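# Ease the can-topped crate down the roller lane to its stop

## Task

Move the crate along the roller lane until it sits at rest against the stop at the end. It must never strike the stop or any arm at speed. The cans standing on its lid must stay where they are, and no gripper may grasp them, whether with one hand or by squeezing between two. Arm feet, in metres, with heading in degrees counter-clockwise from +x: arm1 at x=-1.22 y=+0.68 z=+0.94 heading -85; arm2 at x=-0.28 y=+0.68 z=+0.81 heading -99; arm3 at x=+1.43 y=+0.62 z=+0.96 heading -90; arm4 at x=+1.61 y=-0.66 z=+0.84 heading +102; arm5 at x=+0.48 y=-0.65 z=+0.92 heading +82; arm6 at x=-0.80 y=-0.66 z=+0.70 heading +92. Finish with every gripper released and every arm pulled away. If the crate only stays at the stop because a robot holds it there, the goal is not met.

## Robot and tools

Robots: six identical i2rt Big YAM arms, named arm1 to arm6. Each has six revolute joints, a two-finger gripper and a wrist camera. arm1 to arm3 stand on the +y side of the lane and face roughly -y. arm4 to arm6 stand on the -y side and face roughly +y. One fixed room camera, cam_high, looks down from above at about x=0.02, y=1.19, z=2.29. The hand reaches about 1.0 m out from the joint1 axis. Joints move at different speeds, so the hand can sweep a wide path between two postures. A random short push may now and then shove a loose object.

Frame: one shared scene frame, origin on the floor, +z up, lengths in metres. The point called hand is midway between the fingertips. Its z axis runs along the fingers, and its y axis is the direction the fingers open and close. The foot poses above are approximate.

execute_actions(actions, cameras). actions is a list holding zero or one action. An empty list only returns state and images. The action is an object keyed by arm name ("arm1" to "arm6"). Under each name goes {"joints": {...}}, which maps joint names to absolute targets, never offsets. Names and ranges:
- joint1_rad, -2.879 to 2.879: turns the whole arm about its foot. Positive is counter-clockwise seen from above, and 0 points along the foot's heading.
- joint2_rad, 0 to 3.141: shoulder. 0 has the upper arm lying back roughly level, and raising the value lifts it up and over forward.
- joint3_rad, 0 to 3.019: elbow. 0 is folded shut, and larger values open it.
- joint4_rad, -1.692 to 1.57: hand pitch, with positive tilting the fingers up.
- joint5_rad, -1.57 to 1.57: sideways hand swing, with positive toward the arm's right.
- joint6_rad, -2.094 to 2.094: hand roll, with positive clockwise as seen from behind the hand.
- gripper_m, 0 to 0.093: the gap between fingertips in metres. Each pad squeezes at about 50 to 62 N at most.
A joint counts as arrived within ±0.045, ±0.14, ±0.09, ±0.055, ±0.03, ±0.035 rad for joints 1 to 6, and within ±0.003 m for the gripper. All commanded motions begin together but may finish at different times. A joint or arm left out of an action may still be driving toward an earlier target. An unknown key or an out-of-range number rejects the entire call, and nothing moves. cameras is a list of names: arm1_cam_wrist to arm6_cam_wrist, cam_high, or "all". Omitting it, null or ["all"] gives every camera, and [] gives none. The "pictures" line lists the returned images in order.

wait(seconds), with seconds from 0 to 10: commands nothing new while the simulation continues. It returns the same state and images as an empty action.

zoom_image(camera, region): gives an enlarged crop of that camera's most recent full image. region is [x0, y0, x1, y1] in pixels, measured from the top-left corner, and may be no larger than 504 by 504. Wrist images are 504x504 fisheye. cam_high is 672x504.

read_manual(section): returns the URDF licence text only. It moves nothing.

finished_scene(scene): pass the current scene's number. The scene closes once the robot has held your last command, and this is irreversible. The result reports success, and the next task may follow. Replying with no tool call ends everything.

Reading results: joint_positions gives the measured joints. joint_status gives how each commanded motion ended. "off_target" means the joint stopped short and may keep pushing. After "contact_stop" or "time_out", the joint holds where it stopped. A timed-out joint may instead keep a nearby target and keep pushing, and on_its_own names it. To relieve the push, send the reported position back as the target. "joint command not followed", with a "cause:" line, means a collision check blocked that arm's joint targets. The gripper part still runs, and blocked joints read "not_followed". The arm may retry those targets on later actions. on_its_own lists what the current call did not command, and its "held at" value is the held target, not the actual position. If any result reports a stop, later motion calls in that same reply are skipped. Targets very close to the present reading may produce no motion. A joint that is holding a load slowly sags.

Cameras: each result may print updated calibration. Wrist camera poses come from the joint readings, so they can carry extra error. Treat image-based positions as accurate only to a few millimetres and about a degree or two.

What to avoid: the arms do not stop on touch and will keep shoving hard. Two robots squeezing each other hard fails the run outright, and a hard strike can too. No result line reports arm-on-arm contact. The anti-collision check can react late, and it does not consider fingers, gripper housings or wrist cameras. Long hard pushing heats motors. MOTOR HOT warns at 85 °C, and at 100 °C an OVER-TEMPERATURE FAULT drops that arm and its gripper until they cool. Its joints then read "limit_stop_at_motor_heat", and you must resend the targets. Keep the crate moving gently so it neither hits the stop nor meets an arm fast. Never grasp or pinch the cans, and do not let them shift. Never knock anything out of the work area or onto the floor, because that fails the task. Slams, slips, drops and very hard pushes lower the result. The simulation keeps running while you compose a reply, and the robots hold their last commands meanwhile. Finish with all grippers open and every arm clear of the crate.

Each tool is called after "Emit:" in YAML: its name, and indented under it one key for each argument.

## Session

Emit:
execute_actions:
  actions: []

Scene clock: 0.00 s.
Motor temperatures (°C, as the motors report them): arm1=[26 28 26 29 27 29] | arm2=[27 26 27 29 28 26] | arm3=[29 28 27 27 29 29] | arm4=[28 26 26 28 29 27] | arm5=[29 30 29 28 29 29] | arm6=[27 28 27 28 27 28]
arm1.joint_positions: joint1_rad=-0.018 joint2_rad=+0.459 joint3_rad=+1.455 joint4_rad=-1.123 joint5_rad=-0.267 joint6_rad=+0.303 gripper_m=+0.094
arm1.joint_status: not commanded
arm1.hand: x=-1.1633 y=+0.5284 z=+1.5954 quat_wxyz=(-0.602, -0.527, -0.527, +0.287) (m; scene frame)
arm2.joint_positions: joint1_rad=-0.653 joint2_rad=+0.498 joint3_rad=+1.316 joint4_rad=-1.380 joint5_rad=+0.055 joint6_rad=+0.383 gripper_m=+0.094
arm2.joint_status: not commanded
arm2.hand: x=-0.4320 y=+0.5552 z=+1.3312 quat_wxyz=(-0.241, -0.864, -0.152, +0.416) (m; scene frame)
arm3.joint_positions: joint1_rad=-0.088 joint2_rad=+0.523 joint3_rad=+1.366 joint4_rad=-1.170 joint5_rad=-0.119 joint6_rad=-0.241 gripper_m=+0.094
arm3.joint_status: not commanded
arm3.hand: x=+1.4270 y=+0.4025 z=+1.5395 quat_wxyz=(-0.379, -0.502, -0.640, +0.441) (m; scene frame)
arm4.joint_positions: joint1_rad=-0.245 joint2_rad=+0.492 joint3_rad=+1.449 joint4_rad=-1.271 joint5_rad=+0.250 joint6_rad=-0.464 gripper_m=+0.095
arm4.joint_status: not commanded
arm4.hand: x=+1.6556 y=-0.4968 z=+1.4490 quat_wxyz=(-0.559, +0.634, -0.490, -0.213) (m; scene frame)
arm5.joint_positions: joint1_rad=-0.569 joint2_rad=+0.633 joint3_rad=+1.335 joint4_rad=-1.320 joint5_rad=-0.207 joint6_rad=-0.284 gripper_m=+0.094
arm5.joint_status: not commanded
arm5.hand: x=+0.6078 y=-0.4427 z=+1.4392 quat_wxyz=(-0.417, +0.517, -0.716, -0.214) (m; scene frame)
arm6.joint_positions: joint1_rad=-0.068 joint2_rad=+0.648 joint3_rad=+1.365 joint4_rad=-1.187 joint5_rad=-0.082 joint6_rad=+0.408 gripper_m=+0.095
arm6.joint_status: not commanded
arm6.hand: x=-0.8019 y=-0.4007 z=+1.2616 quat_wxyz=(-0.266, +0.469, -0.706, -0.459) (m; scene frame)
pictures: arm1_cam_wrist, arm2_cam_wrist, arm3_cam_wrist, arm4_cam_wrist, arm5_cam_wrist, arm6_cam_wrist, cam_high
Images, in order (width x height): arm1_cam_wrist 504x504, arm2_cam_wrist 504x504, arm3_cam_wrist 504x504, arm4_cam_wrist 504x504, arm5_cam_wrist 504x504, arm6_cam_wrist 504x504, cam_high 672x504.

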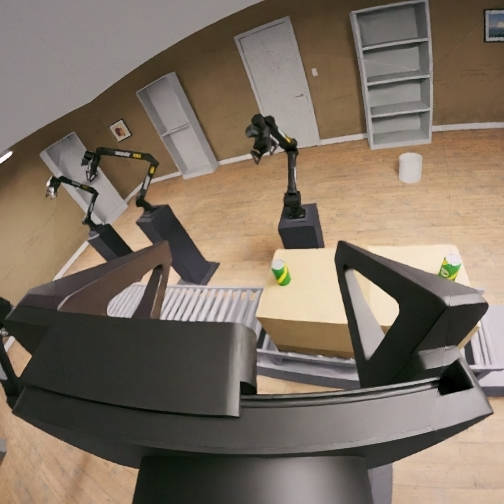

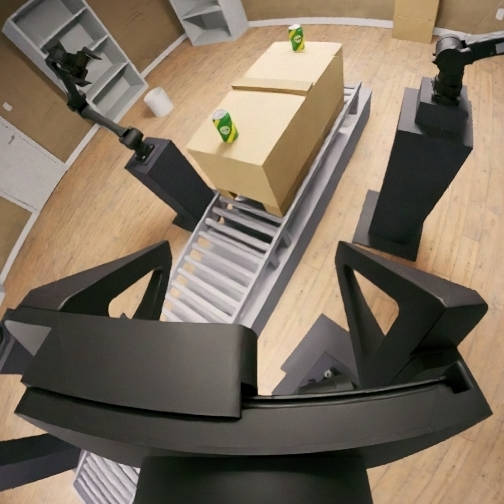

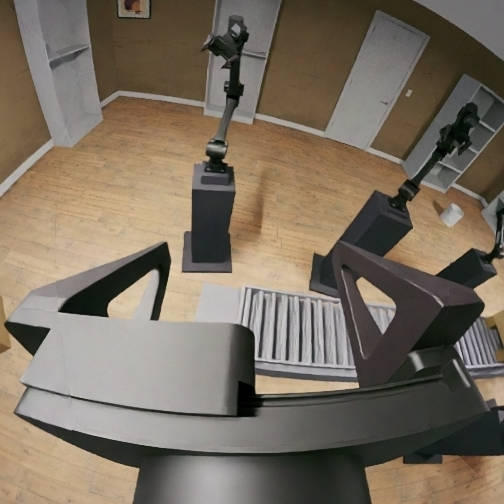

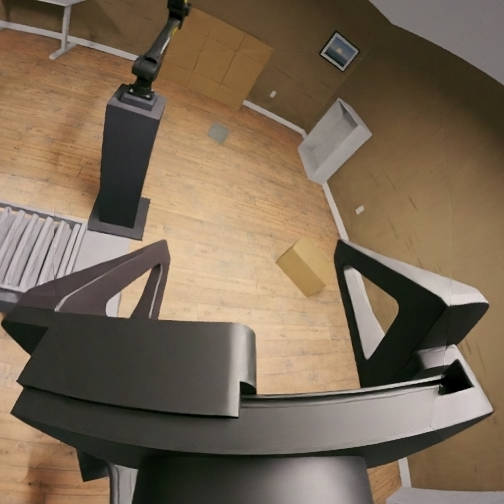

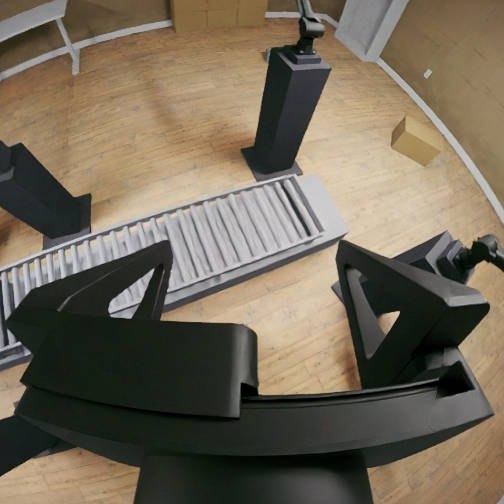

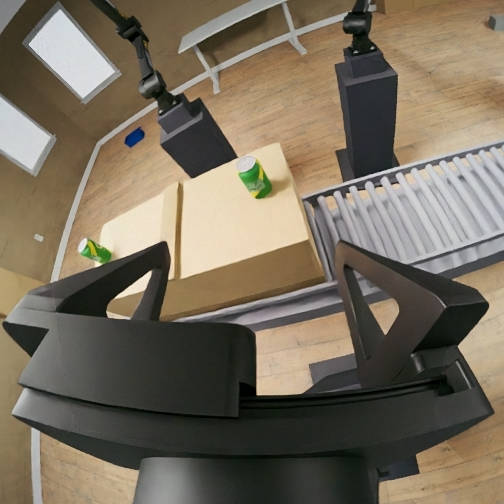

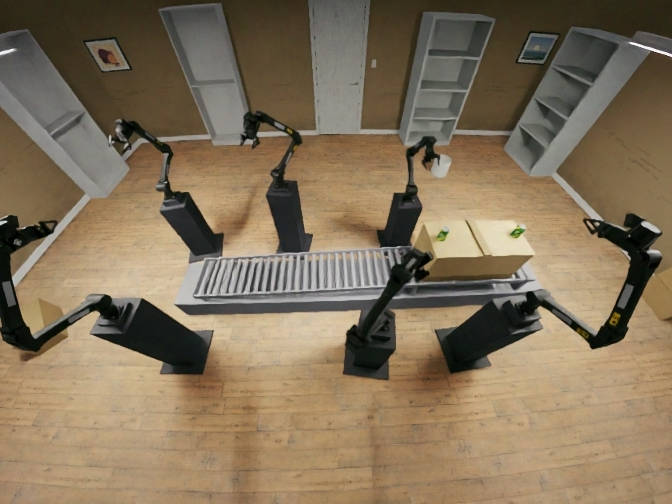

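Emit:
zoom_image:
  camera: "cam_high"
  region: [160, 190, 560, 330]

Emit:
zoom_image:
  camera: "arm2_cam_wrist"
  region: [150, 10, 400, 300]

Region (160, 190, 560, 330) of cam_high's 672x504 image, scaled by 1.260, with more detail than that image has; it fills the top 176 rows of this view, and the rest is white.

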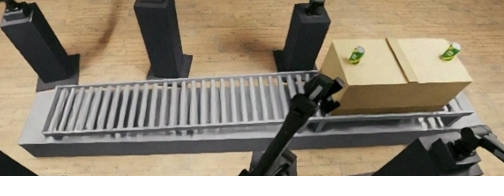

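Region (150, 10, 400, 300) of arm2_cam_wrist's 504x504 image, scaled by 1.738, with more detail than that image has; it fills the left 434 columns of this view, and the rest is white.

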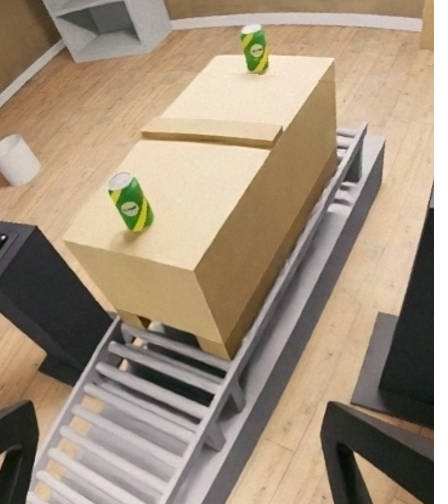

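Emit:
execute_actions:
  actions:
    - {"arm1":{"joints":{"joint1_rad":-1.1,"joint2_rad":2.7,"joint3_rad":1.81,"joint4_rad":0.6,"joint5_rad":-0.8,"joint6_rad":0,"gripper_m":0}},"arm2":{"joints":{"joint1_rad":-0.3,"joint2_rad":2.35,"joint3_rad":1.26,"joint4_rad":0.79,"joint5_rad":0,"joint6_rad":0,"gripper_m":0}},"arm5":{"joints":{"joint1_rad":0.6,"joint2_rad":2.8,"joint3_rad":1.81,"joint4_rad":0.6,"joint5_rad":0,"joint6_rad":0,"gripper_m":0}},"arm3":{"joints":{"joint1_rad":-0.7,"joint2_rad":2.9,"joint3_rad":1.9,"joint4_rad":0.6,"joint5_rad":0,"joint6_rad":0,"gripper_m":0}}}
  cameras: ["cam_high","arm1_cam_wrist","arm6_cam_wrist"]

Emit:
execute_actions:
  actions:
    - {"arm1":{"joints":{"joint1_rad":-0.85}}}
  cameras: ["cam_high","arm1_cam_wrist","arm6_cam_wrist"]

Scene clock: 4.70 s.
Motor temperatures (°C, as the motors report them): arm1=[26 29 27 29 27 29] | arm2=[27 27 28 29 28 26] | arm3=[29 29 28 27 29 29] | arm4=[28 26 27 28 29 27] | arm5=[29 30 30 28 29 29] | arm6=[27 28 28 28 27 28]
arm1.joint_positions: joint1_rad=-1.107 joint2_rad=+2.703 joint3_rad=+1.803 joint4_rad=+0.584 joint5_rad=-0.797 joint6_rad=+0.009 gripper_m=+0.000
arm1.joint_status: all done
arm1.hand: x=-1.8449 y=+0.1434 z=+0.8158 quat_wxyz=(-0.456, -0.657, -0.416, +0.433) (m; scene frame)
arm2.joint_positions: joint1_rad=-0.305 joint2_rad=+2.359 joint3_rad=+1.252 joint4_rad=+0.766 joint5_rad=+0.002 joint6_rad=+0.015 gripper_m=+0.000
arm2.joint_status: all done
arm2.hand: x=-0.6121 y=+0.0171 z=+0.7349 quat_wxyz=(-0.308, -0.700, -0.425, +0.485) (m; scene frame)
arm3.joint_positions: joint1_rad=-0.701 joint2_rad=+2.918 joint3_rad=+1.882 joint4_rad=+0.585 joint5_rad=-0.003 joint6_rad=-0.008 gripper_m=+0.000
arm3.joint_status: all done
arm3.hand: x=+0.9032 y=-0.0097 z=+0.6611 quat_wxyz=(-0.223, -0.768, -0.364, +0.478) (m; scene frame)
arm4.joint_positions: joint1_rad=-0.245 joint2_rad=+0.492 joint3_rad=+1.449 joint4_rad=-1.271 joint5_rad=+0.250 joint6_rad=-0.464 gripper_m=+0.095
arm4.joint_status: not commanded
arm4.hand: x=+1.6556 y=-0.4968 z=+1.4490 quat_wxyz=(-0.559, +0.634, -0.490, -0.213) (m; scene frame)
arm5.joint_positions: joint1_rad=+0.595 joint2_rad=+2.800 joint3_rad=+1.792 joint4_rad=+0.575 joint5_rad=-0.002 joint6_rad=-0.015 gripper_m=+0.001
arm5.joint_status: all done
arm5.hand: x=+0.1237 y=+0.0982 z=+0.6864 quat_wxyz=(-0.293, +0.719, -0.441, -0.450) (m; scene frame)
arm6.joint_positions: joint1_rad=-0.068 joint2_rad=+0.648 joint3_rad=+1.365 joint4_rad=-1.187 joint5_rad=-0.082 joint6_rad=+0.408 gripper_m=+0.095
arm6.joint_status: not commanded
arm6.hand: x=-0.8019 y=-0.4007 z=+1.2616 quat_wxyz=(-0.266, +0.469, -0.706, -0.459) (m; scene frame)
pictures: arm1_cam_wrist, arm6_cam_wrist, cam_high
camera_calibration (this result's frames):
arm1_cam_wrist: T_world_to_cam=[[-0.940936, 0.23863, -0.240197, -1.57307], [0.33848, 0.680499, -0.649887, 1.06352], [0.00837142, -0.692804, -0.721078, 0.828424], [0, 0, 0, 1]] pos_world=[-1.84708, 0.225592, 0.910679]
Images, in order (width x height): arm1_cam_wrist 504x504, arm6_cam_wrist 504x504, cam_high 672x504.

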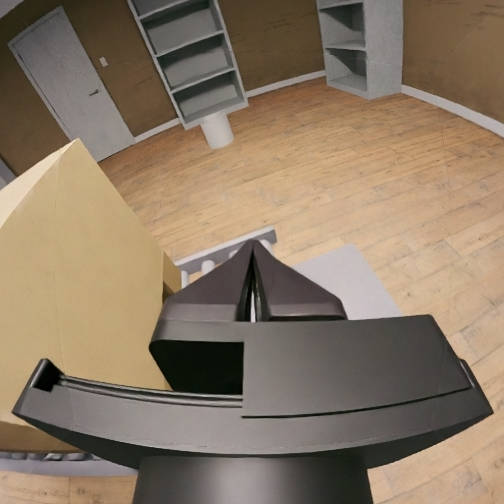

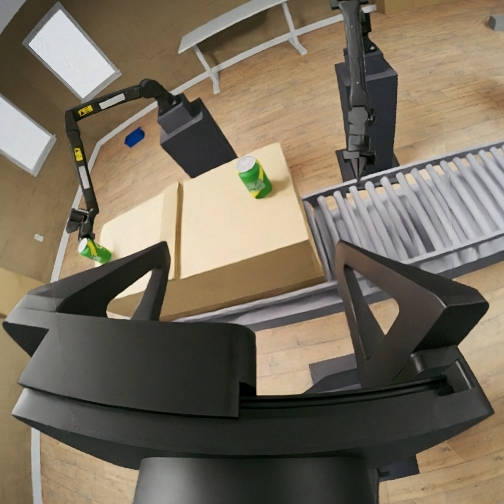

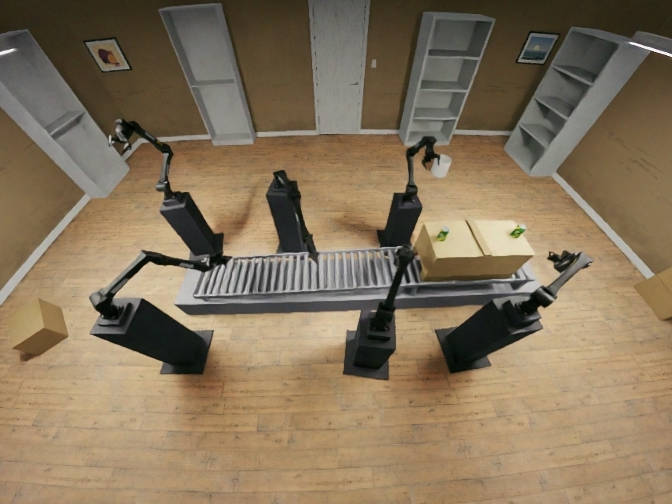

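Scene clock: 6.00 s.
Motor temperatures (°C, as the motors report them): arm1=[26 29 27 29 27 29] | arm2=[27 27 28 29 28 26] | arm3=[29 29 28 27 29 29] | arm4=[28 26 27 28 29 27] | arm5=[29 30 30 28 29 29] | arm6=[27 28 28 28 27 28]
arm1.joint_positions: joint1_rad=-0.845 joint2_rad=+2.681 joint3_rad=+1.805 joint4_rad=+0.590 joint5_rad=-0.803 joint6_rad=+0.008 gripper_m=+0.000
arm1.joint_status: all done
arm1.hand: x=-1.6888 y=-0.0060 z=+0.8376 quat_wxyz=(-0.512, -0.585, -0.501, +0.381) (m; scene frame)
arm2.joint_positions: joint1_rad=-0.305 joint2_rad=+2.359 joint3_rad=+1.252 joint4_rad=+0.766 joint5_rad=+0.002 joint6_rad=+0.015 gripper_m=+0.000
arm2.joint_status: not commanded
arm2.hand: x=-0.6121 y=+0.0171 z=+0.7349 quat_wxyz=(-0.308, -0.700, -0.425, +0.485) (m; scene frame)
arm3.joint_positions: joint1_rad=-0.701 joint2_rad=+2.918 joint3_rad=+1.882 joint4_rad=+0.585 joint5_rad=-0.003 joint6_rad=-0.008 gripper_m=+0.000
arm3.joint_status: not commanded
arm3.hand: x=+0.9032 y=-0.0097 z=+0.6611 quat_wxyz=(-0.223, -0.768, -0.364, +0.478) (m; scene frame)
arm4.joint_positions: joint1_rad=-0.245 joint2_rad=+0.492 joint3_rad=+1.449 joint4_rad=-1.271 joint5_rad=+0.250 joint6_rad=-0.464 gripper_m=+0.095
arm4.joint_status: not commanded
arm4.hand: x=+1.6556 y=-0.4968 z=+1.4490 quat_wxyz=(-0.559, +0.634, -0.490, -0.213) (m; scene frame)
arm5.joint_positions: joint1_rad=+0.595 joint2_rad=+2.800 joint3_rad=+1.792 joint4_rad=+0.575 joint5_rad=-0.002 joint6_rad=-0.015 gripper_m=+0.001
arm5.joint_status: not commanded
arm5.hand: x=+0.1237 y=+0.0982 z=+0.6864 quat_wxyz=(-0.293, +0.719, -0.441, -0.450) (m; scene frame)
arm6.joint_positions: joint1_rad=-0.068 joint2_rad=+0.648 joint3_rad=+1.365 joint4_rad=-1.187 joint5_rad=-0.082 joint6_rad=+0.408 gripper_m=+0.095
arm6.joint_status: not commanded
arm6.hand: x=-0.8019 y=-0.4007 z=+1.2616 quat_wxyz=(-0.266, +0.469, -0.706, -0.459) (m; scene frame)
pictures: arm1_cam_wrist, arm6_cam_wrist, cam_high
camera_calibration (this result's frames):
arm1_cam_wrist: T_world_to_cam=[[-0.975597, -0.0252697, -0.218108, -1.46391], [0.131133, 0.729681, -0.671096, 0.794466], [0.176108, -0.68332, -0.708561, 1.0121], [0, 0, 0, 1]] pos_world=[-1.71061, 0.0748894, 0.931006]
Images, in order (width x height): arm1_cam_wrist 504x504, arm6_cam_wrist 504x504, cam_high 672x504.

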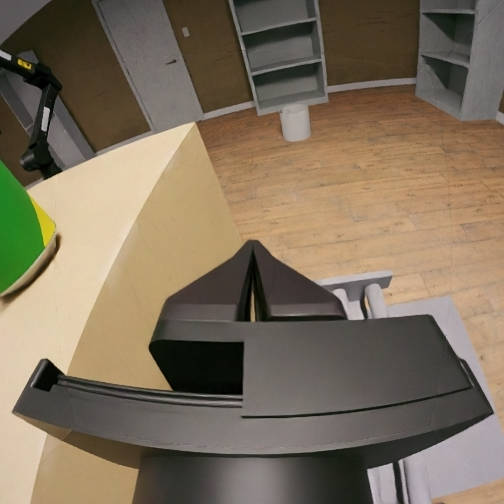

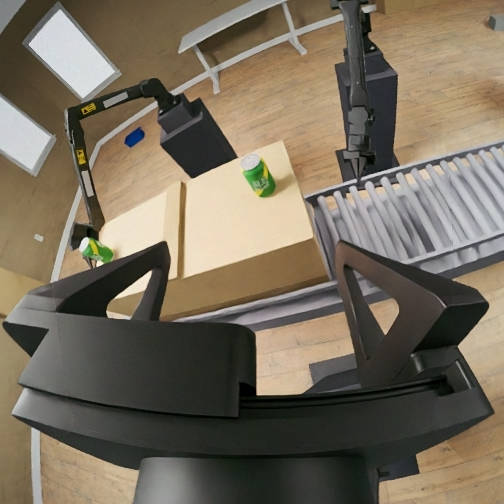

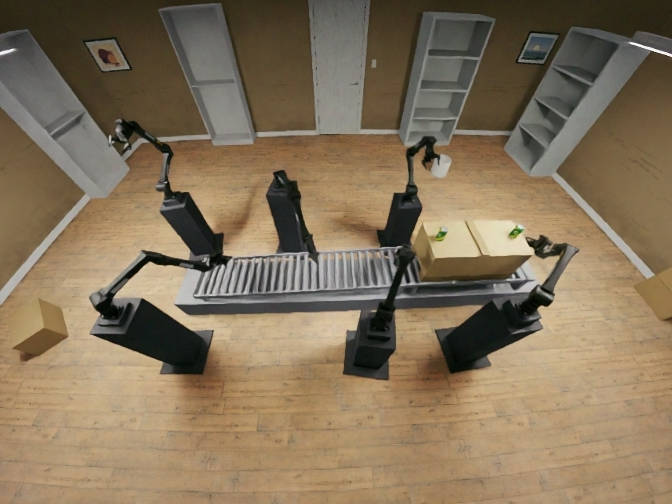

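Emit:
execute_actions:
  actions:
    - {"arm1":{"joints":{"joint3_rad":1.6,"joint4_rad":0.9,"joint5_rad":-1.1}}}
  cameras: ["cam_high"]

Emit:
execute_actions:
  actions:
    - {"arm1":{"joints":{"joint1_rad":-0.75}},"arm2":{"joints":{"joint1_rad":-0.22}}}
  cameras: ["cam_high"]

Emit:
execute_actions:
  actions:
    - {"arm1":{"joints":{"joint1_rad":-0.65}},"arm2":{"joints":{"joint1_rad":-0.13}}}
  cameras: ["cam_high","arm1_cam_wrist","arm6_cam_wrist"]

Scene clock: 7.70 s.
Motor temperatures (°C, as the motors report them): arm1=[26 30 27 29 27 29] | arm2=[27 27 28 29 28 26] | arm3=[29 30 28 27 29 29] | arm4=[28 26 27 28 29 27] | arm5=[29 31 30 28 29 29] | arm6=[27 28 28 28 27 28]
arm1.joint_positions: joint1_rad=-0.856 joint2_rad=+2.665 joint3_rad=+1.609 joint4_rad=+0.883 joint5_rad=-1.096 joint6_rad=-0.001 gripper_m=+0.000
arm1.joint_status: all done
arm1.hand: x=-1.6104 y=+0.0461 z=+0.8328 quat_wxyz=(-0.586, -0.468, -0.561, +0.351) (m; scene frame)
arm2.joint_positions: joint1_rad=-0.305 joint2_rad=+2.359 joint3_rad=+1.252 joint4_rad=+0.766 joint5_rad=+0.002 joint6_rad=+0.015 gripper_m=+0.000
arm2.joint_status: not commanded
arm2.hand: x=-0.6121 y=+0.0171 z=+0.7349 quat_wxyz=(-0.308, -0.700, -0.425, +0.485) (m; scene frame)
arm3.joint_positions: joint1_rad=-0.701 joint2_rad=+2.918 joint3_rad=+1.882 joint4_rad=+0.585 joint5_rad=-0.003 joint6_rad=-0.008 gripper_m=+0.000
arm3.joint_status: not commanded
arm3.hand: x=+0.9032 y=-0.0097 z=+0.6611 quat_wxyz=(-0.223, -0.768, -0.364, +0.478) (m; scene frame)
arm4.joint_positions: joint1_rad=-0.245 joint2_rad=+0.492 joint3_rad=+1.449 joint4_rad=-1.271 joint5_rad=+0.250 joint6_rad=-0.464 gripper_m=+0.095
arm4.joint_status: not commanded
arm4.hand: x=+1.6556 y=-0.4968 z=+1.4490 quat_wxyz=(-0.559, +0.634, -0.490, -0.213) (m; scene frame)
arm5.joint_positions: joint1_rad=+0.595 joint2_rad=+2.800 joint3_rad=+1.792 joint4_rad=+0.575 joint5_rad=-0.002 joint6_rad=-0.015 gripper_m=+0.001
arm5.joint_status: not commanded
arm5.hand: x=+0.1237 y=+0.0982 z=+0.6864 quat_wxyz=(-0.293, +0.719, -0.441, -0.450) (m; scene frame)
arm6.joint_positions: joint1_rad=-0.068 joint2_rad=+0.648 joint3_rad=+1.365 joint4_rad=-1.187 joint5_rad=-0.082 joint6_rad=+0.408 gripper_m=+0.095
arm6.joint_status: not commanded
arm6.hand: x=-0.8019 y=-0.4007 z=+1.2616 quat_wxyz=(-0.266, +0.469, -0.706, -0.459) (m; scene frame)
pictures: cam_high
Images, in order (width x height): cam_high 672x504.

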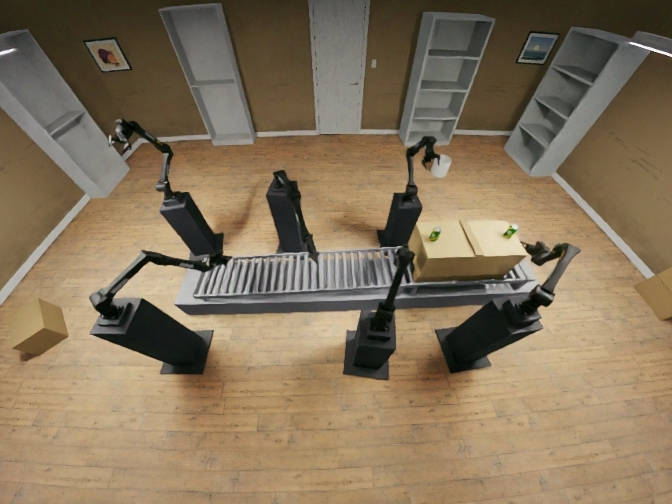

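Scene clock: 9.03 s.
Motor temperatures (°C, as the motors report them): arm1=[26 30 27 29 27 29] | arm2=[27 28 28 29 28 26] | arm3=[29 30 29 27 29 29] | arm4=[28 26 27 28 29 27] | arm5=[29 31 30 28 29 29] | arm6=[27 28 28 28 27 28]
arm1.joint_positions: joint1_rad=-0.758 joint2_rad=+2.665 joint3_rad=+1.610 joint4_rad=+0.888 joint5_rad=-1.096 joint6_rad=-0.009 gripper_m=+0.000
arm1.joint_status: all done
arm1.hand: x=-1.5473 y=+0.0099 z=+0.8346 quat_wxyz=(-0.601, -0.435, -0.585, +0.327) (m; scene frame)
arm2.joint_positions: joint1_rad=-0.211 joint2_rad=+2.359 joint3_rad=+1.252 joint4_rad=+0.766 joint5_rad=+0.001 joint6_rad=+0.014 gripper_m=+0.000
arm2.joint_status: all done
arm2.hand: x=-0.5484 y=-0.0108 z=+0.7353 quat_wxyz=(-0.331, -0.679, -0.457, +0.470) (m; scene frame)
arm3.joint_positions: joint1_rad=-0.701 joint2_rad=+2.918 joint3_rad=+1.882 joint4_rad=+0.585 joint5_rad=-0.003 joint6_rad=-0.008 gripper_m=+0.000
arm3.joint_status: not commanded
arm3.hand: x=+0.9032 y=-0.0097 z=+0.6611 quat_wxyz=(-0.223, -0.768, -0.364, +0.478) (m; scene frame)
arm4.joint_positions: joint1_rad=-0.245 joint2_rad=+0.492 joint3_rad=+1.449 joint4_rad=-1.271 joint5_rad=+0.250 joint6_rad=-0.464 gripper_m=+0.095
arm4.joint_status: not commanded
arm4.hand: x=+1.6556 y=-0.4968 z=+1.4490 quat_wxyz=(-0.559, +0.634, -0.490, -0.213) (m; scene frame)
arm5.joint_positions: joint1_rad=+0.595 joint2_rad=+2.800 joint3_rad=+1.792 joint4_rad=+0.575 joint5_rad=-0.002 joint6_rad=-0.015 gripper_m=+0.001
arm5.joint_status: not commanded
arm5.hand: x=+0.1237 y=+0.0982 z=+0.6864 quat_wxyz=(-0.293, +0.719, -0.441, -0.450) (m; scene frame)
arm6.joint_positions: joint1_rad=-0.068 joint2_rad=+0.648 joint3_rad=+1.365 joint4_rad=-1.187 joint5_rad=-0.082 joint6_rad=+0.408 gripper_m=+0.095
arm6.joint_status: not commanded
arm6.hand: x=-0.8019 y=-0.4007 z=+1.2616 quat_wxyz=(-0.266, +0.469, -0.706, -0.459) (m; scene frame)
pictures: cam_high
Images, in order (width x height): cam_high 672x504.

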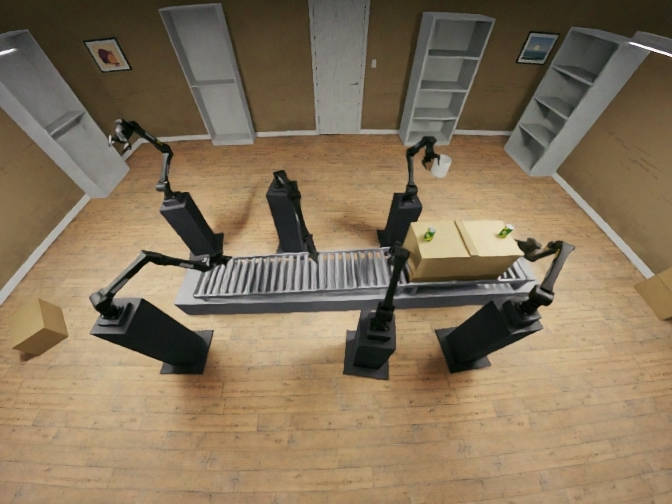

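Scene clock: 10.37 s.
Motor temperatures (°C, as the motors report them): arm1=[26 30 27 29 27 29] | arm2=[27 28 28 29 28 26] | arm3=[29 30 29 27 29 29] | arm4=[28 26 28 28 29 27] | arm5=[29 31 30 28 29 29] | arm6=[27 28 29 28 27 28]
arm1.joint_positions: joint1_rad=-0.655 joint2_rad=+2.665 joint3_rad=+1.610 joint4_rad=+0.888 joint5_rad=-1.097 joint6_rad=-0.010 gripper_m=+0.000
arm1.joint_status: all done
arm1.hand: x=-1.4767 y=-0.0208 z=+0.8353 quat_wxyz=(-0.616, -0.404, -0.608, +0.296) (m; scene frame)
arm2.joint_positions: joint1_rad=-0.121 joint2_rad=+2.359 joint3_rad=+1.252 joint4_rad=+0.766 joint5_rad=+0.001 joint6_rad=+0.014 gripper_m=+0.000
arm2.joint_status: all done
arm2.hand: x=-0.4852 y=-0.0319 z=+0.7358 quat_wxyz=(-0.352, -0.657, -0.487, +0.455) (m; scene frame)
arm3.joint_positions: joint1_rad=-0.701 joint2_rad=+2.918 joint3_rad=+1.882 joint4_rad=+0.585 joint5_rad=-0.003 joint6_rad=-0.008 gripper_m=+0.000
arm3.joint_status: not commanded
arm3.hand: x=+0.9032 y=-0.0097 z=+0.6611 quat_wxyz=(-0.223, -0.768, -0.364, +0.478) (m; scene frame)
arm4.joint_positions: joint1_rad=-0.245 joint2_rad=+0.492 joint3_rad=+1.449 joint4_rad=-1.271 joint5_rad=+0.250 joint6_rad=-0.464 gripper_m=+0.095
arm4.joint_status: not commanded
arm4.hand: x=+1.6556 y=-0.4968 z=+1.4490 quat_wxyz=(-0.559, +0.634, -0.490, -0.213) (m; scene frame)
arm5.joint_positions: joint1_rad=+0.595 joint2_rad=+2.800 joint3_rad=+1.792 joint4_rad=+0.575 joint5_rad=-0.002 joint6_rad=-0.015 gripper_m=+0.001
arm5.joint_status: not commanded
arm5.hand: x=+0.1237 y=+0.0982 z=+0.6864 quat_wxyz=(-0.293, +0.719, -0.441, -0.450) (m; scene frame)
arm6.joint_positions: joint1_rad=-0.068 joint2_rad=+0.648 joint3_rad=+1.365 joint4_rad=-1.187 joint5_rad=-0.082 joint6_rad=+0.408 gripper_m=+0.095
arm6.joint_status: not commanded
arm6.hand: x=-0.8019 y=-0.4007 z=+1.2616 quat_wxyz=(-0.266, +0.469, -0.706, -0.459) (m; scene frame)
pictures: arm1_cam_wrist, arm6_cam_wrist, cam_high
camera_calibration (this result's frames):
arm1_cam_wrist: T_world_to_cam=[[-0.855952, -0.497819, -0.139722, -1.15653], [-0.224786, 0.601629, -0.766494, 0.327349], [0.465636, -0.624675, -0.626869, 1.32362], [0, 0, 0, 1]] pos_world=[-1.53268, 0.0541431, 0.919053]
Images, in order (width x height): arm1_cam_wrist 504x504, arm6_cam_wrist 504x504, cam_high 672x504.

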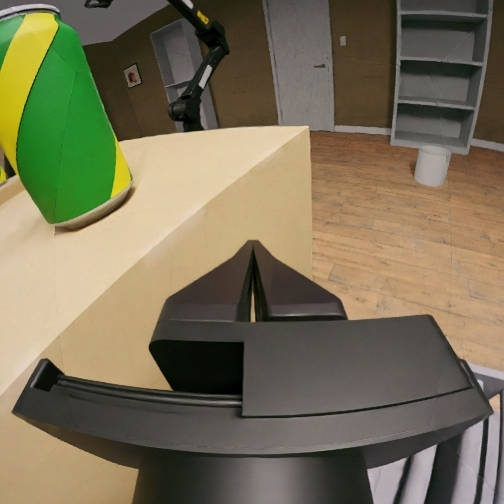

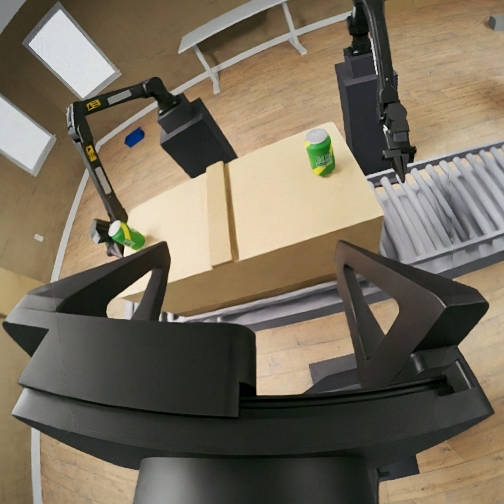

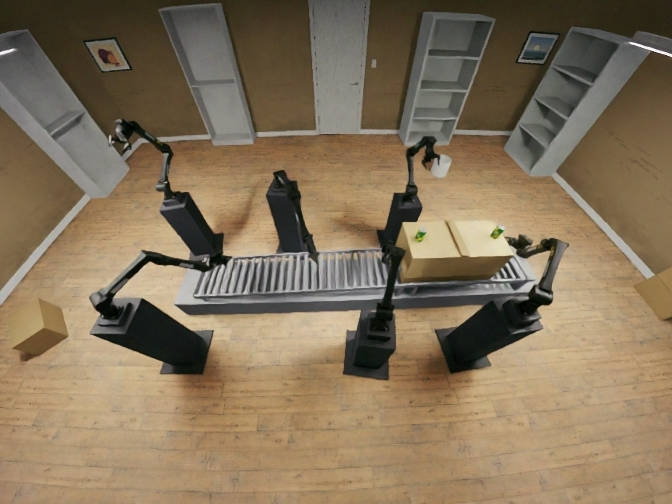

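Emit:
execute_actions:
  actions:
    - {"arm1":{"joints":{"joint1_rad":-0.55,"joint2_rad":2.76}},"arm2":{"joints":{"joint1_rad":0.0,"joint5_rad":0.6}},"arm3":{"joints":{"joint1_rad":-0.3}},"arm5":{"joints":{"joint1_rad":0.45}}}
  cameras: []

Emit:
execute_actions:
  actions:
    - {"arm1":{"joints":{"joint1_rad":-0.45}},"arm2":{"joints":{"joint1_rad":0.1}}}
  cameras: []

Emit:
execute_actions:
  actions:
    - {"arm1":{"joints":{"joint1_rad":-0.35}},"arm2":{"joints":{"joint1_rad":0.2}}}
  cameras: []

Emit:
execute_actions:
  actions:
    - {"arm1":{"joints":{"joint1_rad":-0.25}},"arm2":{"joints":{"joint1_rad":0.3}}}
  cameras: ["cam_high","arm1_cam_wrist","arm2_cam_wrist"]

Scene clock: 12.77 s.
Motor temperatures (°C, as the motors report them): arm1=[26 30 27 29 27 29] | arm2=[27 28 28 29 28 26] | arm3=[29 31 29 27 29 29] | arm4=[28 26 28 28 29 27] | arm5=[29 31 31 28 29 29] | arm6=[27 28 29 28 27 28]
arm1.joint_positions: joint1_rad=-0.559 joint2_rad=+2.723 joint3_rad=+1.613 joint4_rad=+0.892 joint5_rad=-1.096 joint6_rad=-0.010 gripper_m=+0.000
arm1.joint_status: all done
arm1.hand: x=-1.4020 y=-0.0304 z=+0.7968 quat_wxyz=(-0.628, -0.391, -0.625, +0.248) (m; scene frame)
arm2.joint_positions: joint1_rad=+0.004 joint2_rad=+2.359 joint3_rad=+1.252 joint4_rad=+0.766 joint5_rad=+0.597 joint6_rad=+0.013 gripper_m=+0.000
arm2.joint_status: all done
arm2.hand: x=-0.4859 y=-0.0094 z=+0.7458 quat_wxyz=(-0.182, -0.708, -0.376, +0.570) (m; scene frame)
arm3.joint_positions: joint1_rad=-0.301 joint2_rad=+2.917 joint3_rad=+1.882 joint4_rad=+0.585 joint5_rad=-0.002 joint6_rad=-0.006 gripper_m=+0.000
arm3.joint_status: all done
arm3.hand: x=+1.1901 y=-0.1651 z=+0.6627 quat_wxyz=(-0.315, -0.681, -0.507, +0.424) (m; scene frame)
arm4.joint_positions: joint1_rad=-0.245 joint2_rad=+0.492 joint3_rad=+1.449 joint4_rad=-1.271 joint5_rad=+0.250 joint6_rad=-0.464 gripper_m=+0.095
arm4.joint_status: not commanded
arm4.hand: x=+1.6556 y=-0.4968 z=+1.4490 quat_wxyz=(-0.559, +0.634, -0.490, -0.213) (m; scene frame)
arm5.joint_positions: joint1_rad=+0.450 joint2_rad=+2.800 joint3_rad=+1.792 joint4_rad=+0.575 joint5_rad=+0.001 joint6_rad=-0.014 gripper_m=+0.001
arm5.joint_status: all done
arm5.hand: x=+0.2358 y=+0.1422 z=+0.6878 quat_wxyz=(-0.326, +0.684, -0.492, -0.428) (m; scene frame)
arm6.joint_positions: joint1_rad=-0.068 joint2_rad=+0.648 joint3_rad=+1.365 joint4_rad=-1.187 joint5_rad=-0.082 joint6_rad=+0.408 gripper_m=+0.095
arm6.joint_status: not commanded
arm6.hand: x=-0.8019 y=-0.4007 z=+1.2616 quat_wxyz=(-0.266, +0.469, -0.706, -0.459) (m; scene frame)
pictures: none
No camera images: the call's "cameras" was empty. Leave "cameras" out to get every camera's image.

Scene clock: 14.20 s.
Motor temperatures (°C, as the motors report them): arm1=[26 30 27 29 27 29] | arm2=[27 28 28 29 28 26] | arm3=[29 31 29 27 29 29] | arm4=[28 26 28 28 29 27] | arm5=[29 32 31 28 29 29] | arm6=[27 28 29 28 27 28]
arm1.joint_positions: joint1_rad=-0.456 joint2_rad=+2.723 joint3_rad=+1.612 joint4_rad=+0.892 joint5_rad=-1.096 joint6_rad=-0.010 gripper_m=+0.000
arm1.joint_status: all done
arm1.hand: x=-1.3290 y=-0.0458 z=+0.7973 quat_wxyz=(-0.640, -0.359, -0.644, +0.215) (m; scene frame)
arm2.joint_positions: joint1_rad=+0.109 joint2_rad=+2.359 joint3_rad=+1.252 joint4_rad=+0.766 joint5_rad=+0.599 joint6_rad=+0.013 gripper_m=+0.000
arm2.joint_status: all done
arm2.hand: x=-0.4130 y=-0.0267 z=+0.7464 quat_wxyz=(-0.211, -0.687, -0.411, +0.561) (m; scene frame)
arm3.joint_positions: joint1_rad=-0.301 joint2_rad=+2.917 joint3_rad=+1.882 joint4_rad=+0.585 joint5_rad=-0.002 joint6_rad=-0.006 gripper_m=+0.000
arm3.joint_status: not commanded
arm3.hand: x=+1.1901 y=-0.1651 z=+0.6627 quat_wxyz=(-0.315, -0.681, -0.507, +0.424) (m; scene frame)
arm4.joint_positions: joint1_rad=-0.245 joint2_rad=+0.492 joint3_rad=+1.449 joint4_rad=-1.271 joint5_rad=+0.250 joint6_rad=-0.464 gripper_m=+0.095
arm4.joint_status: not commanded
arm4.hand: x=+1.6556 y=-0.4968 z=+1.4490 quat_wxyz=(-0.559, +0.634, -0.490, -0.213) (m; scene frame)
arm5.joint_positions: joint1_rad=+0.450 joint2_rad=+2.800 joint3_rad=+1.792 joint4_rad=+0.575 joint5_rad=+0.001 joint6_rad=-0.014 gripper_m=+0.001
arm5.joint_status: not commanded
arm5.hand: x=+0.2358 y=+0.1422 z=+0.6878 quat_wxyz=(-0.326, +0.684, -0.492, -0.428) (m; scene frame)
arm6.joint_positions: joint1_rad=-0.068 joint2_rad=+0.648 joint3_rad=+1.365 joint4_rad=-1.187 joint5_rad=-0.082 joint6_rad=+0.408 gripper_m=+0.095
arm6.joint_status: not commanded
arm6.hand: x=-0.8019 y=-0.4007 z=+1.2616 quat_wxyz=(-0.266, +0.469, -0.706, -0.459) (m; scene frame)
pictures: none
No camera images: the call's "cameras" was empty. Leave "cameras" out to get every camera's image.

Scene clock: 15.60 s.
Motor temperatures (°C, as the motors report them): arm1=[26 30 27 29 27 29] | arm2=[27 28 28 29 28 26] | arm3=[29 31 29 27 29 29] | arm4=[28 26 28 28 29 27] | arm5=[29 32 31 28 29 29] | arm6=[27 28 29 28 27 28]
arm1.joint_positions: joint1_rad=-0.358 joint2_rad=+2.723 joint3_rad=+1.612 joint4_rad=+0.892 joint5_rad=-1.096 joint6_rad=-0.010 gripper_m=+0.000
arm1.joint_status: all done
arm1.hand: x=-1.2577 y=-0.0531 z=+0.7974 quat_wxyz=(-0.650, -0.327, -0.661, +0.184) (m; scene frame)
arm2.joint_positions: joint1_rad=+0.208 joint2_rad=+2.359 joint3_rad=+1.252 joint4_rad=+0.766 joint5_rad=+0.599 joint6_rad=+0.013 gripper_m=+0.000
arm2.joint_status: all done
arm2.hand: x=-0.3418 y=-0.0361 z=+0.7469 quat_wxyz=(-0.239, -0.666, -0.445, +0.549) (m; scene frame)
arm3.joint_positions: joint1_rad=-0.301 joint2_rad=+2.917 joint3_rad=+1.882 joint4_rad=+0.585 joint5_rad=-0.002 joint6_rad=-0.006 gripper_m=+0.000
arm3.joint_status: not commanded
arm3.hand: x=+1.1901 y=-0.1651 z=+0.6627 quat_wxyz=(-0.315, -0.681, -0.507, +0.424) (m; scene frame)
arm4.joint_positions: joint1_rad=-0.245 joint2_rad=+0.492 joint3_rad=+1.449 joint4_rad=-1.271 joint5_rad=+0.250 joint6_rad=-0.464 gripper_m=+0.095
arm4.joint_status: not commanded
arm4.hand: x=+1.6556 y=-0.4968 z=+1.4490 quat_wxyz=(-0.559, +0.634, -0.490, -0.213) (m; scene frame)
arm5.joint_positions: joint1_rad=+0.450 joint2_rad=+2.800 joint3_rad=+1.792 joint4_rad=+0.575 joint5_rad=+0.001 joint6_rad=-0.014 gripper_m=+0.001
arm5.joint_status: not commanded
arm5.hand: x=+0.2358 y=+0.1422 z=+0.6878 quat_wxyz=(-0.326, +0.684, -0.492, -0.428) (m; scene frame)
arm6.joint_positions: joint1_rad=-0.068 joint2_rad=+0.648 joint3_rad=+1.365 joint4_rad=-1.187 joint5_rad=-0.082 joint6_rad=+0.408 gripper_m=+0.095
arm6.joint_status: not commanded
arm6.hand: x=-0.8019 y=-0.4007 z=+1.2616 quat_wxyz=(-0.266, +0.469, -0.706, -0.459) (m; scene frame)
pictures: none
No camera images: the call's "cameras" was empty. Leave "cameras" out to get every camera's image.

Scene clock: 16.97 s.
Motor temperatures (°C, as the motors report them): arm1=[26 31 27 29 27 29] | arm2=[27 28 29 29 28 26] | arm3=[29 31 29 27 29 29] | arm4=[28 26 28 28 29 27] | arm5=[29 32 31 28 29 29] | arm6=[27 28 30 28 27 28]
arm1.joint_positions: joint1_rad=-0.256 joint2_rad=+2.723 joint3_rad=+1.610 joint4_rad=+0.892 joint5_rad=-1.097 joint6_rad=-0.009 gripper_m=+0.000
arm1.joint_status: all done
arm1.hand: x=-1.1828 y=-0.0533 z=+0.7975 quat_wxyz=(-0.658, -0.293, -0.678, +0.150) (m; scene frame)
arm2.joint_positions: joint1_rad=+0.308 joint2_rad=+2.359 joint3_rad=+1.252 joint4_rad=+0.766 joint5_rad=+0.599 joint6_rad=+0.013 gripper_m=+0.000
arm2.joint_status: all done
arm2.hand: x=-0.2700 y=-0.0384 z=+0.7475 quat_wxyz=(-0.266, -0.643, -0.477, +0.537) (m; scene frame)
arm3.joint_positions: joint1_rad=-0.301 joint2_rad=+2.917 joint3_rad=+1.882 joint4_rad=+0.585 joint5_rad=-0.002 joint6_rad=-0.006 gripper_m=+0.000
arm3.joint_status: not commanded
arm3.hand: x=+1.1901 y=-0.1651 z=+0.6627 quat_wxyz=(-0.315, -0.681, -0.507, +0.424) (m; scene frame)
arm4.joint_positions: joint1_rad=-0.245 joint2_rad=+0.492 joint3_rad=+1.449 joint4_rad=-1.271 joint5_rad=+0.250 joint6_rad=-0.464 gripper_m=+0.095
arm4.joint_status: not commanded
arm4.hand: x=+1.6556 y=-0.4968 z=+1.4490 quat_wxyz=(-0.559, +0.634, -0.490, -0.213) (m; scene frame)
arm5.joint_positions: joint1_rad=+0.450 joint2_rad=+2.800 joint3_rad=+1.792 joint4_rad=+0.575 joint5_rad=+0.001 joint6_rad=-0.014 gripper_m=+0.001
arm5.joint_status: not commanded
arm5.hand: x=+0.2358 y=+0.1422 z=+0.6878 quat_wxyz=(-0.326, +0.684, -0.492, -0.428) (m; scene frame)
arm6.joint_positions: joint1_rad=-0.068 joint2_rad=+0.648 joint3_rad=+1.365 joint4_rad=-1.187 joint5_rad=-0.082 joint6_rad=+0.408 gripper_m=+0.095
arm6.joint_status: not commanded
arm6.hand: x=-0.8019 y=-0.4007 z=+1.2616 quat_wxyz=(-0.266, +0.469, -0.706, -0.459) (m; scene frame)
pictures: arm1_cam_wrist, arm2_cam_wrist, cam_high
camera_calibration (this result's frames):
arm1_cam_wrist: T_world_to_cam=[[-0.59397, -0.783267, -0.183554, -0.596752], [-0.436325, 0.50534, -0.744481, 0.111047], [0.675885, -0.36211, -0.641916, 1.41737], [0, 0, 0, 1]] pos_world=[-1.26398, -0.0102888, 0.882966]
arm2_cam_wrist: T_world_to_cam=[[-0.907065, 0.384649, 0.171108, -0.353673], [0.218019, 0.776888, -0.590689, 0.5334], [-0.36014, -0.498488, -0.788549, 0.59625], [0, 0, 0, 1]] pos_world=[-0.222363, 0.0188719, 0.845762]
Images, in order (width x height): arm1_cam_wrist 504x504, arm2_cam_wrist 504x504, cam_high 672x504.

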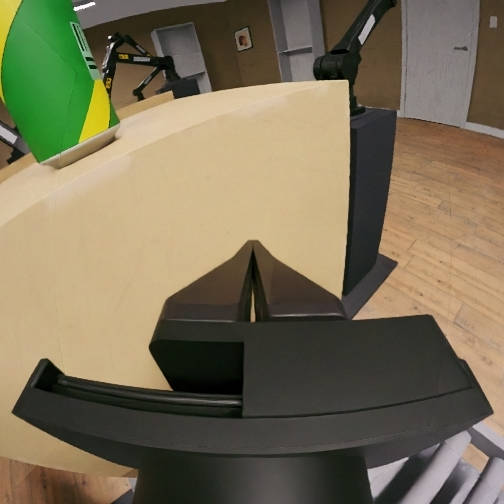

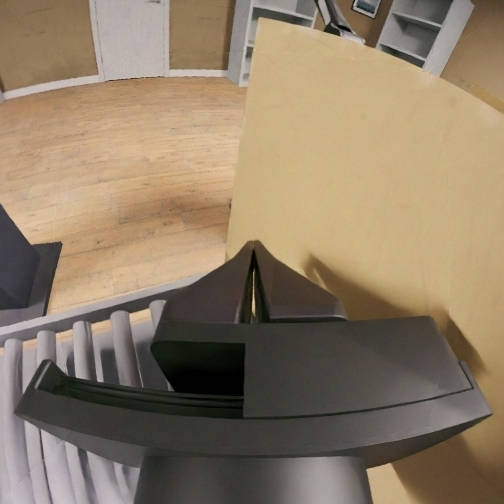

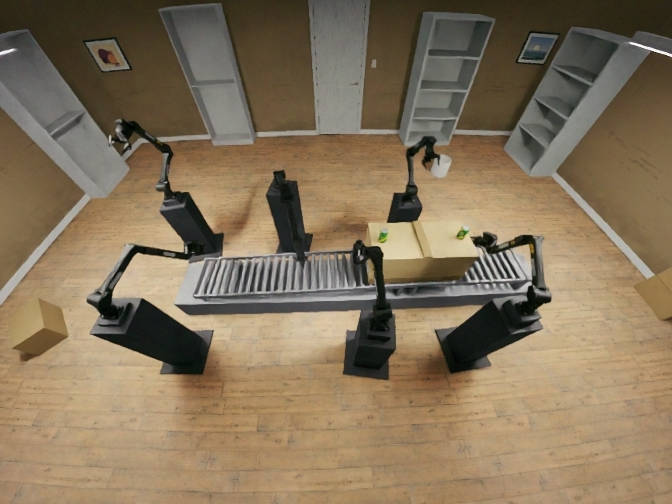

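Emit:
execute_actions:
  actions:
    - {"arm5":{"joints":{"joint1_rad":1.0,"joint4_rad":0.45}}}
  cameras: []

Emit:
execute_actions:
  actions:
    - {"arm1":{"joints":{"joint1_rad":-0.17}},"arm2":{"joints":{"joint1_rad":0.38}}}
  cameras: []

Emit:
execute_actions:
  actions:
    - {"arm1":{"joints":{"joint1_rad":-0.09}},"arm2":{"joints":{"joint1_rad":0.47}}}
  cameras: ["cam_high","arm1_cam_wrist","arm5_cam_wrist"]

Scene clock: 27.80 s.
Motor temperatures (°C, as the motors report them): arm1=[26 31 28 29 27 29] | arm2=[27 29 29 29 28 26] | arm3=[29 33 30 27 29 29] | arm4=[28 26 29 28 29 27] | arm5=[29 33 31 28 29 29] | arm6=[27 28 30 28 27 28]
arm1.joint_positions: joint1_rad=-0.256 joint2_rad=+2.723 joint3_rad=+1.610 joint4_rad=+0.892 joint5_rad=-1.097 joint6_rad=-0.009 gripper_m=+0.000
arm1.joint_status: not commanded
arm1.hand: x=-1.1828 y=-0.0533 z=+0.7975 quat_wxyz=(-0.658, -0.293, -0.678, +0.150) (m; scene frame)
arm2.joint_positions: joint1_rad=+0.310 joint2_rad=+2.359 joint3_rad=+1.252 joint4_rad=+0.766 joint5_rad=+0.598 joint6_rad=+0.012 gripper_m=+0.000
arm2.joint_status: not commanded
arm2.hand: x=-0.2687 y=-0.0384 z=+0.7475 quat_wxyz=(-0.267, -0.642, -0.478, +0.537) (m; scene frame)
arm3.joint_positions: joint1_rad=-0.301 joint2_rad=+2.917 joint3_rad=+1.882 joint4_rad=+0.585 joint5_rad=-0.002 joint6_rad=-0.006 gripper_m=+0.000
arm3.joint_status: not commanded
arm3.hand: x=+1.1901 y=-0.1651 z=+0.6627 quat_wxyz=(-0.315, -0.681, -0.507, +0.424) (m; scene frame)
arm4.joint_positions: joint1_rad=-0.245 joint2_rad=+0.492 joint3_rad=+1.449 joint4_rad=-1.271 joint5_rad=+0.250 joint6_rad=-0.464 gripper_m=+0.095
arm4.joint_status: not commanded
arm4.hand: x=+1.6556 y=-0.4968 z=+1.4490 quat_wxyz=(-0.559, +0.634, -0.490, -0.213) (m; scene frame)
arm5.joint_positions: joint1_rad=+0.994 joint2_rad=+2.800 joint3_rad=+1.793 joint4_rad=+0.469 joint5_rad=+0.000 joint6_rad=-0.013 gripper_m=+0.001
arm5.joint_status: all done
arm5.hand: x=-0.1293 y=-0.1071 z=+0.6602 quat_wxyz=(-0.181, +0.818, -0.302, -0.456) (m; scene frame)
arm6.joint_positions: joint1_rad=-0.068 joint2_rad=+0.648 joint3_rad=+1.365 joint4_rad=-1.187 joint5_rad=-0.082 joint6_rad=+0.408 gripper_m=+0.095
arm6.joint_status: not commanded
arm6.hand: x=-0.8019 y=-0.4007 z=+1.2616 quat_wxyz=(-0.266, +0.469, -0.706, -0.459) (m; scene frame)
pictures: none
No camera images: the call's "cameras" was empty. Leave "cameras" out to get every camera's image.

Scene clock: 28.67 s.
Motor temperatures (°C, as the motors report them): arm1=[26 31 28 29 27 29] | arm2=[27 29 29 29 28 26] | arm3=[29 33 30 27 29 29] | arm4=[28 26 29 28 29 27] | arm5=[29 33 31 28 29 29] | arm6=[27 28 31 28 27 28]
arm1.joint_positions: joint1_rad=-0.171 joint2_rad=+2.724 joint3_rad=+1.609 joint4_rad=+0.893 joint5_rad=-1.097 joint6_rad=-0.009 gripper_m=+0.000
arm1.joint_status: all done
arm1.hand: x=-1.1209 y=-0.0471 z=+0.7966 quat_wxyz=(-0.663, -0.264, -0.690, +0.121) (m; scene frame)
arm2.joint_positions: joint1_rad=+0.388 joint2_rad=+2.359 joint3_rad=+1.252 joint4_rad=+0.766 joint5_rad=+0.598 joint6_rad=+0.012 gripper_m=+0.000
arm2.joint_status: all done
arm2.hand: x=-0.2129 y=-0.0352 z=+0.7479 quat_wxyz=(-0.288, -0.623, -0.503, +0.526) (m; scene frame)
arm3.joint_positions: joint1_rad=-0.301 joint2_rad=+2.917 joint3_rad=+1.882 joint4_rad=+0.585 joint5_rad=-0.002 joint6_rad=-0.006 gripper_m=+0.000
arm3.joint_status: not commanded
arm3.hand: x=+1.1901 y=-0.1651 z=+0.6627 quat_wxyz=(-0.315, -0.681, -0.507, +0.424) (m; scene frame)
arm4.joint_positions: joint1_rad=-0.245 joint2_rad=+0.492 joint3_rad=+1.449 joint4_rad=-1.271 joint5_rad=+0.250 joint6_rad=-0.464 gripper_m=+0.095
arm4.joint_status: not commanded
arm4.hand: x=+1.6556 y=-0.4968 z=+1.4490 quat_wxyz=(-0.559, +0.634, -0.490, -0.213) (m; scene frame)
arm5.joint_positions: joint1_rad=+0.994 joint2_rad=+2.800 joint3_rad=+1.793 joint4_rad=+0.469 joint5_rad=+0.000 joint6_rad=-0.013 gripper_m=+0.001
arm5.joint_status: not commanded
arm5.hand: x=-0.1293 y=-0.1071 z=+0.6602 quat_wxyz=(-0.181, +0.818, -0.302, -0.456) (m; scene frame)
arm6.joint_positions: joint1_rad=-0.068 joint2_rad=+0.648 joint3_rad=+1.365 joint4_rad=-1.187 joint5_rad=-0.082 joint6_rad=+0.408 gripper_m=+0.095
arm6.joint_status: not commanded
arm6.hand: x=-0.8019 y=-0.4007 z=+1.2616 quat_wxyz=(-0.266, +0.469, -0.706, -0.459) (m; scene frame)
pictures: none
No camera images: the call's "cameras" was empty. Leave "cameras" out to get every camera's image.

Scene clock: 30.80 s.
Motor temperatures (°C, as the motors report them): arm1=[26 31 28 29 27 29] | arm2=[27 29 29 29 28 26] | arm3=[29 33 30 27 29 29] | arm4=[28 26 29 28 29 27] | arm5=[29 33 31 28 29 29] | arm6=[27 28 31 28 27 28]
arm1.joint_positions: joint1_rad=-0.096 joint2_rad=+2.725 joint3_rad=+1.607 joint4_rad=+0.894 joint5_rad=-1.097 joint6_rad=-0.009 gripper_m=+0.000
arm1.joint_status: all done
arm1.hand: x=-1.0672 y=-0.0372 z=+0.7958 quat_wxyz=(-0.667, -0.238, -0.699, +0.096) (m; scene frame)
arm2.joint_positions: joint1_rad=+0.557 joint2_rad=+2.359 joint3_rad=+1.260 joint4_rad=+0.773 joint5_rad=+0.579 joint6_rad=+0.023 gripper_m=+0.000
arm2.joint_status: joint1_rad off_target (ended at +0.557, target +0.470)
arm2.hand: x=-0.0885 y=-0.0172 z=+0.7528 quat_wxyz=(-0.345, -0.577, -0.550, +0.495) (m; scene frame)
arm3.joint_positions: joint1_rad=-0.301 joint2_rad=+2.917 joint3_rad=+1.882 joint4_rad=+0.585 joint5_rad=-0.002 joint6_rad=-0.006 gripper_m=+0.000
arm3.joint_status: not commanded
arm3.hand: x=+1.1901 y=-0.1651 z=+0.6627 quat_wxyz=(-0.315, -0.681, -0.507, +0.424) (m; scene frame)
arm4.joint_positions: joint1_rad=-0.245 joint2_rad=+0.492 joint3_rad=+1.449 joint4_rad=-1.271 joint5_rad=+0.250 joint6_rad=-0.464 gripper_m=+0.095
arm4.joint_status: not commanded
arm4.hand: x=+1.6556 y=-0.4968 z=+1.4490 quat_wxyz=(-0.559, +0.634, -0.490, -0.213) (m; scene frame)
arm5.joint_positions: joint1_rad=+0.990 joint2_rad=+2.800 joint3_rad=+1.784 joint4_rad=+0.455 joint5_rad=+0.003 joint6_rad=-0.013 gripper_m=+0.000
arm5.joint_status: not commanded
arm5.hand: x=-0.1222 y=-0.1085 z=+0.6530 quat_wxyz=(-0.179, +0.822, -0.306, -0.446) (m; scene frame)
arm6.joint_positions: joint1_rad=-0.068 joint2_rad=+0.648 joint3_rad=+1.365 joint4_rad=-1.187 joint5_rad=-0.082 joint6_rad=+0.408 gripper_m=+0.095
arm6.joint_status: not commanded
arm6.hand: x=-0.8019 y=-0.4007 z=+1.2616 quat_wxyz=(-0.266, +0.469, -0.706, -0.459) (m; scene frame)
pictures: arm1_cam_wrist, arm5_cam_wrist, cam_high
camera_calibration (this result's frames):
arm1_cam_wrist: T_world_to_cam=[[-0.461984, -0.867461, -0.184612, -0.377285], [-0.512241, 0.430911, -0.742917, 0.0671137], [0.724003, -0.248651, -0.643423, 1.40076], [0, 0, 0, 1]] pos_world=[-1.15408, -0.00790049, 0.881489]
arm5_cam_wrist: T_world_to_cam=[[0.662008, 0.749286, 0.0177896, 0.147926], [0.699403, -0.609056, -0.374013, 0.269486], [-0.269407, 0.260042, -0.927253, 0.727912], [0, 0, 0, 1]] pos_world=[-0.0903024, -0.135994, 0.773118]
Images, in order (width x height): arm1_cam_wrist 504x504, arm5_cam_wrist 504x504, cam_high 672x504.

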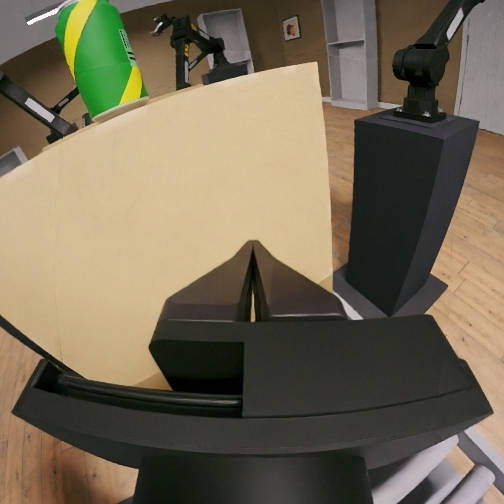

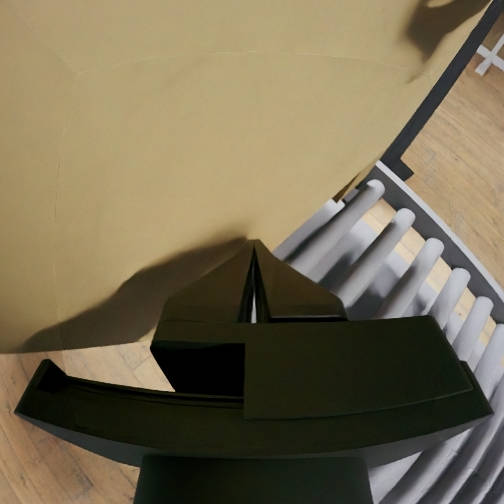

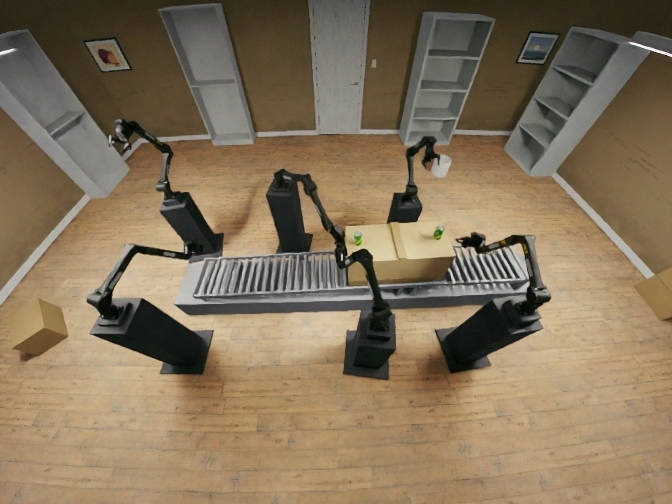

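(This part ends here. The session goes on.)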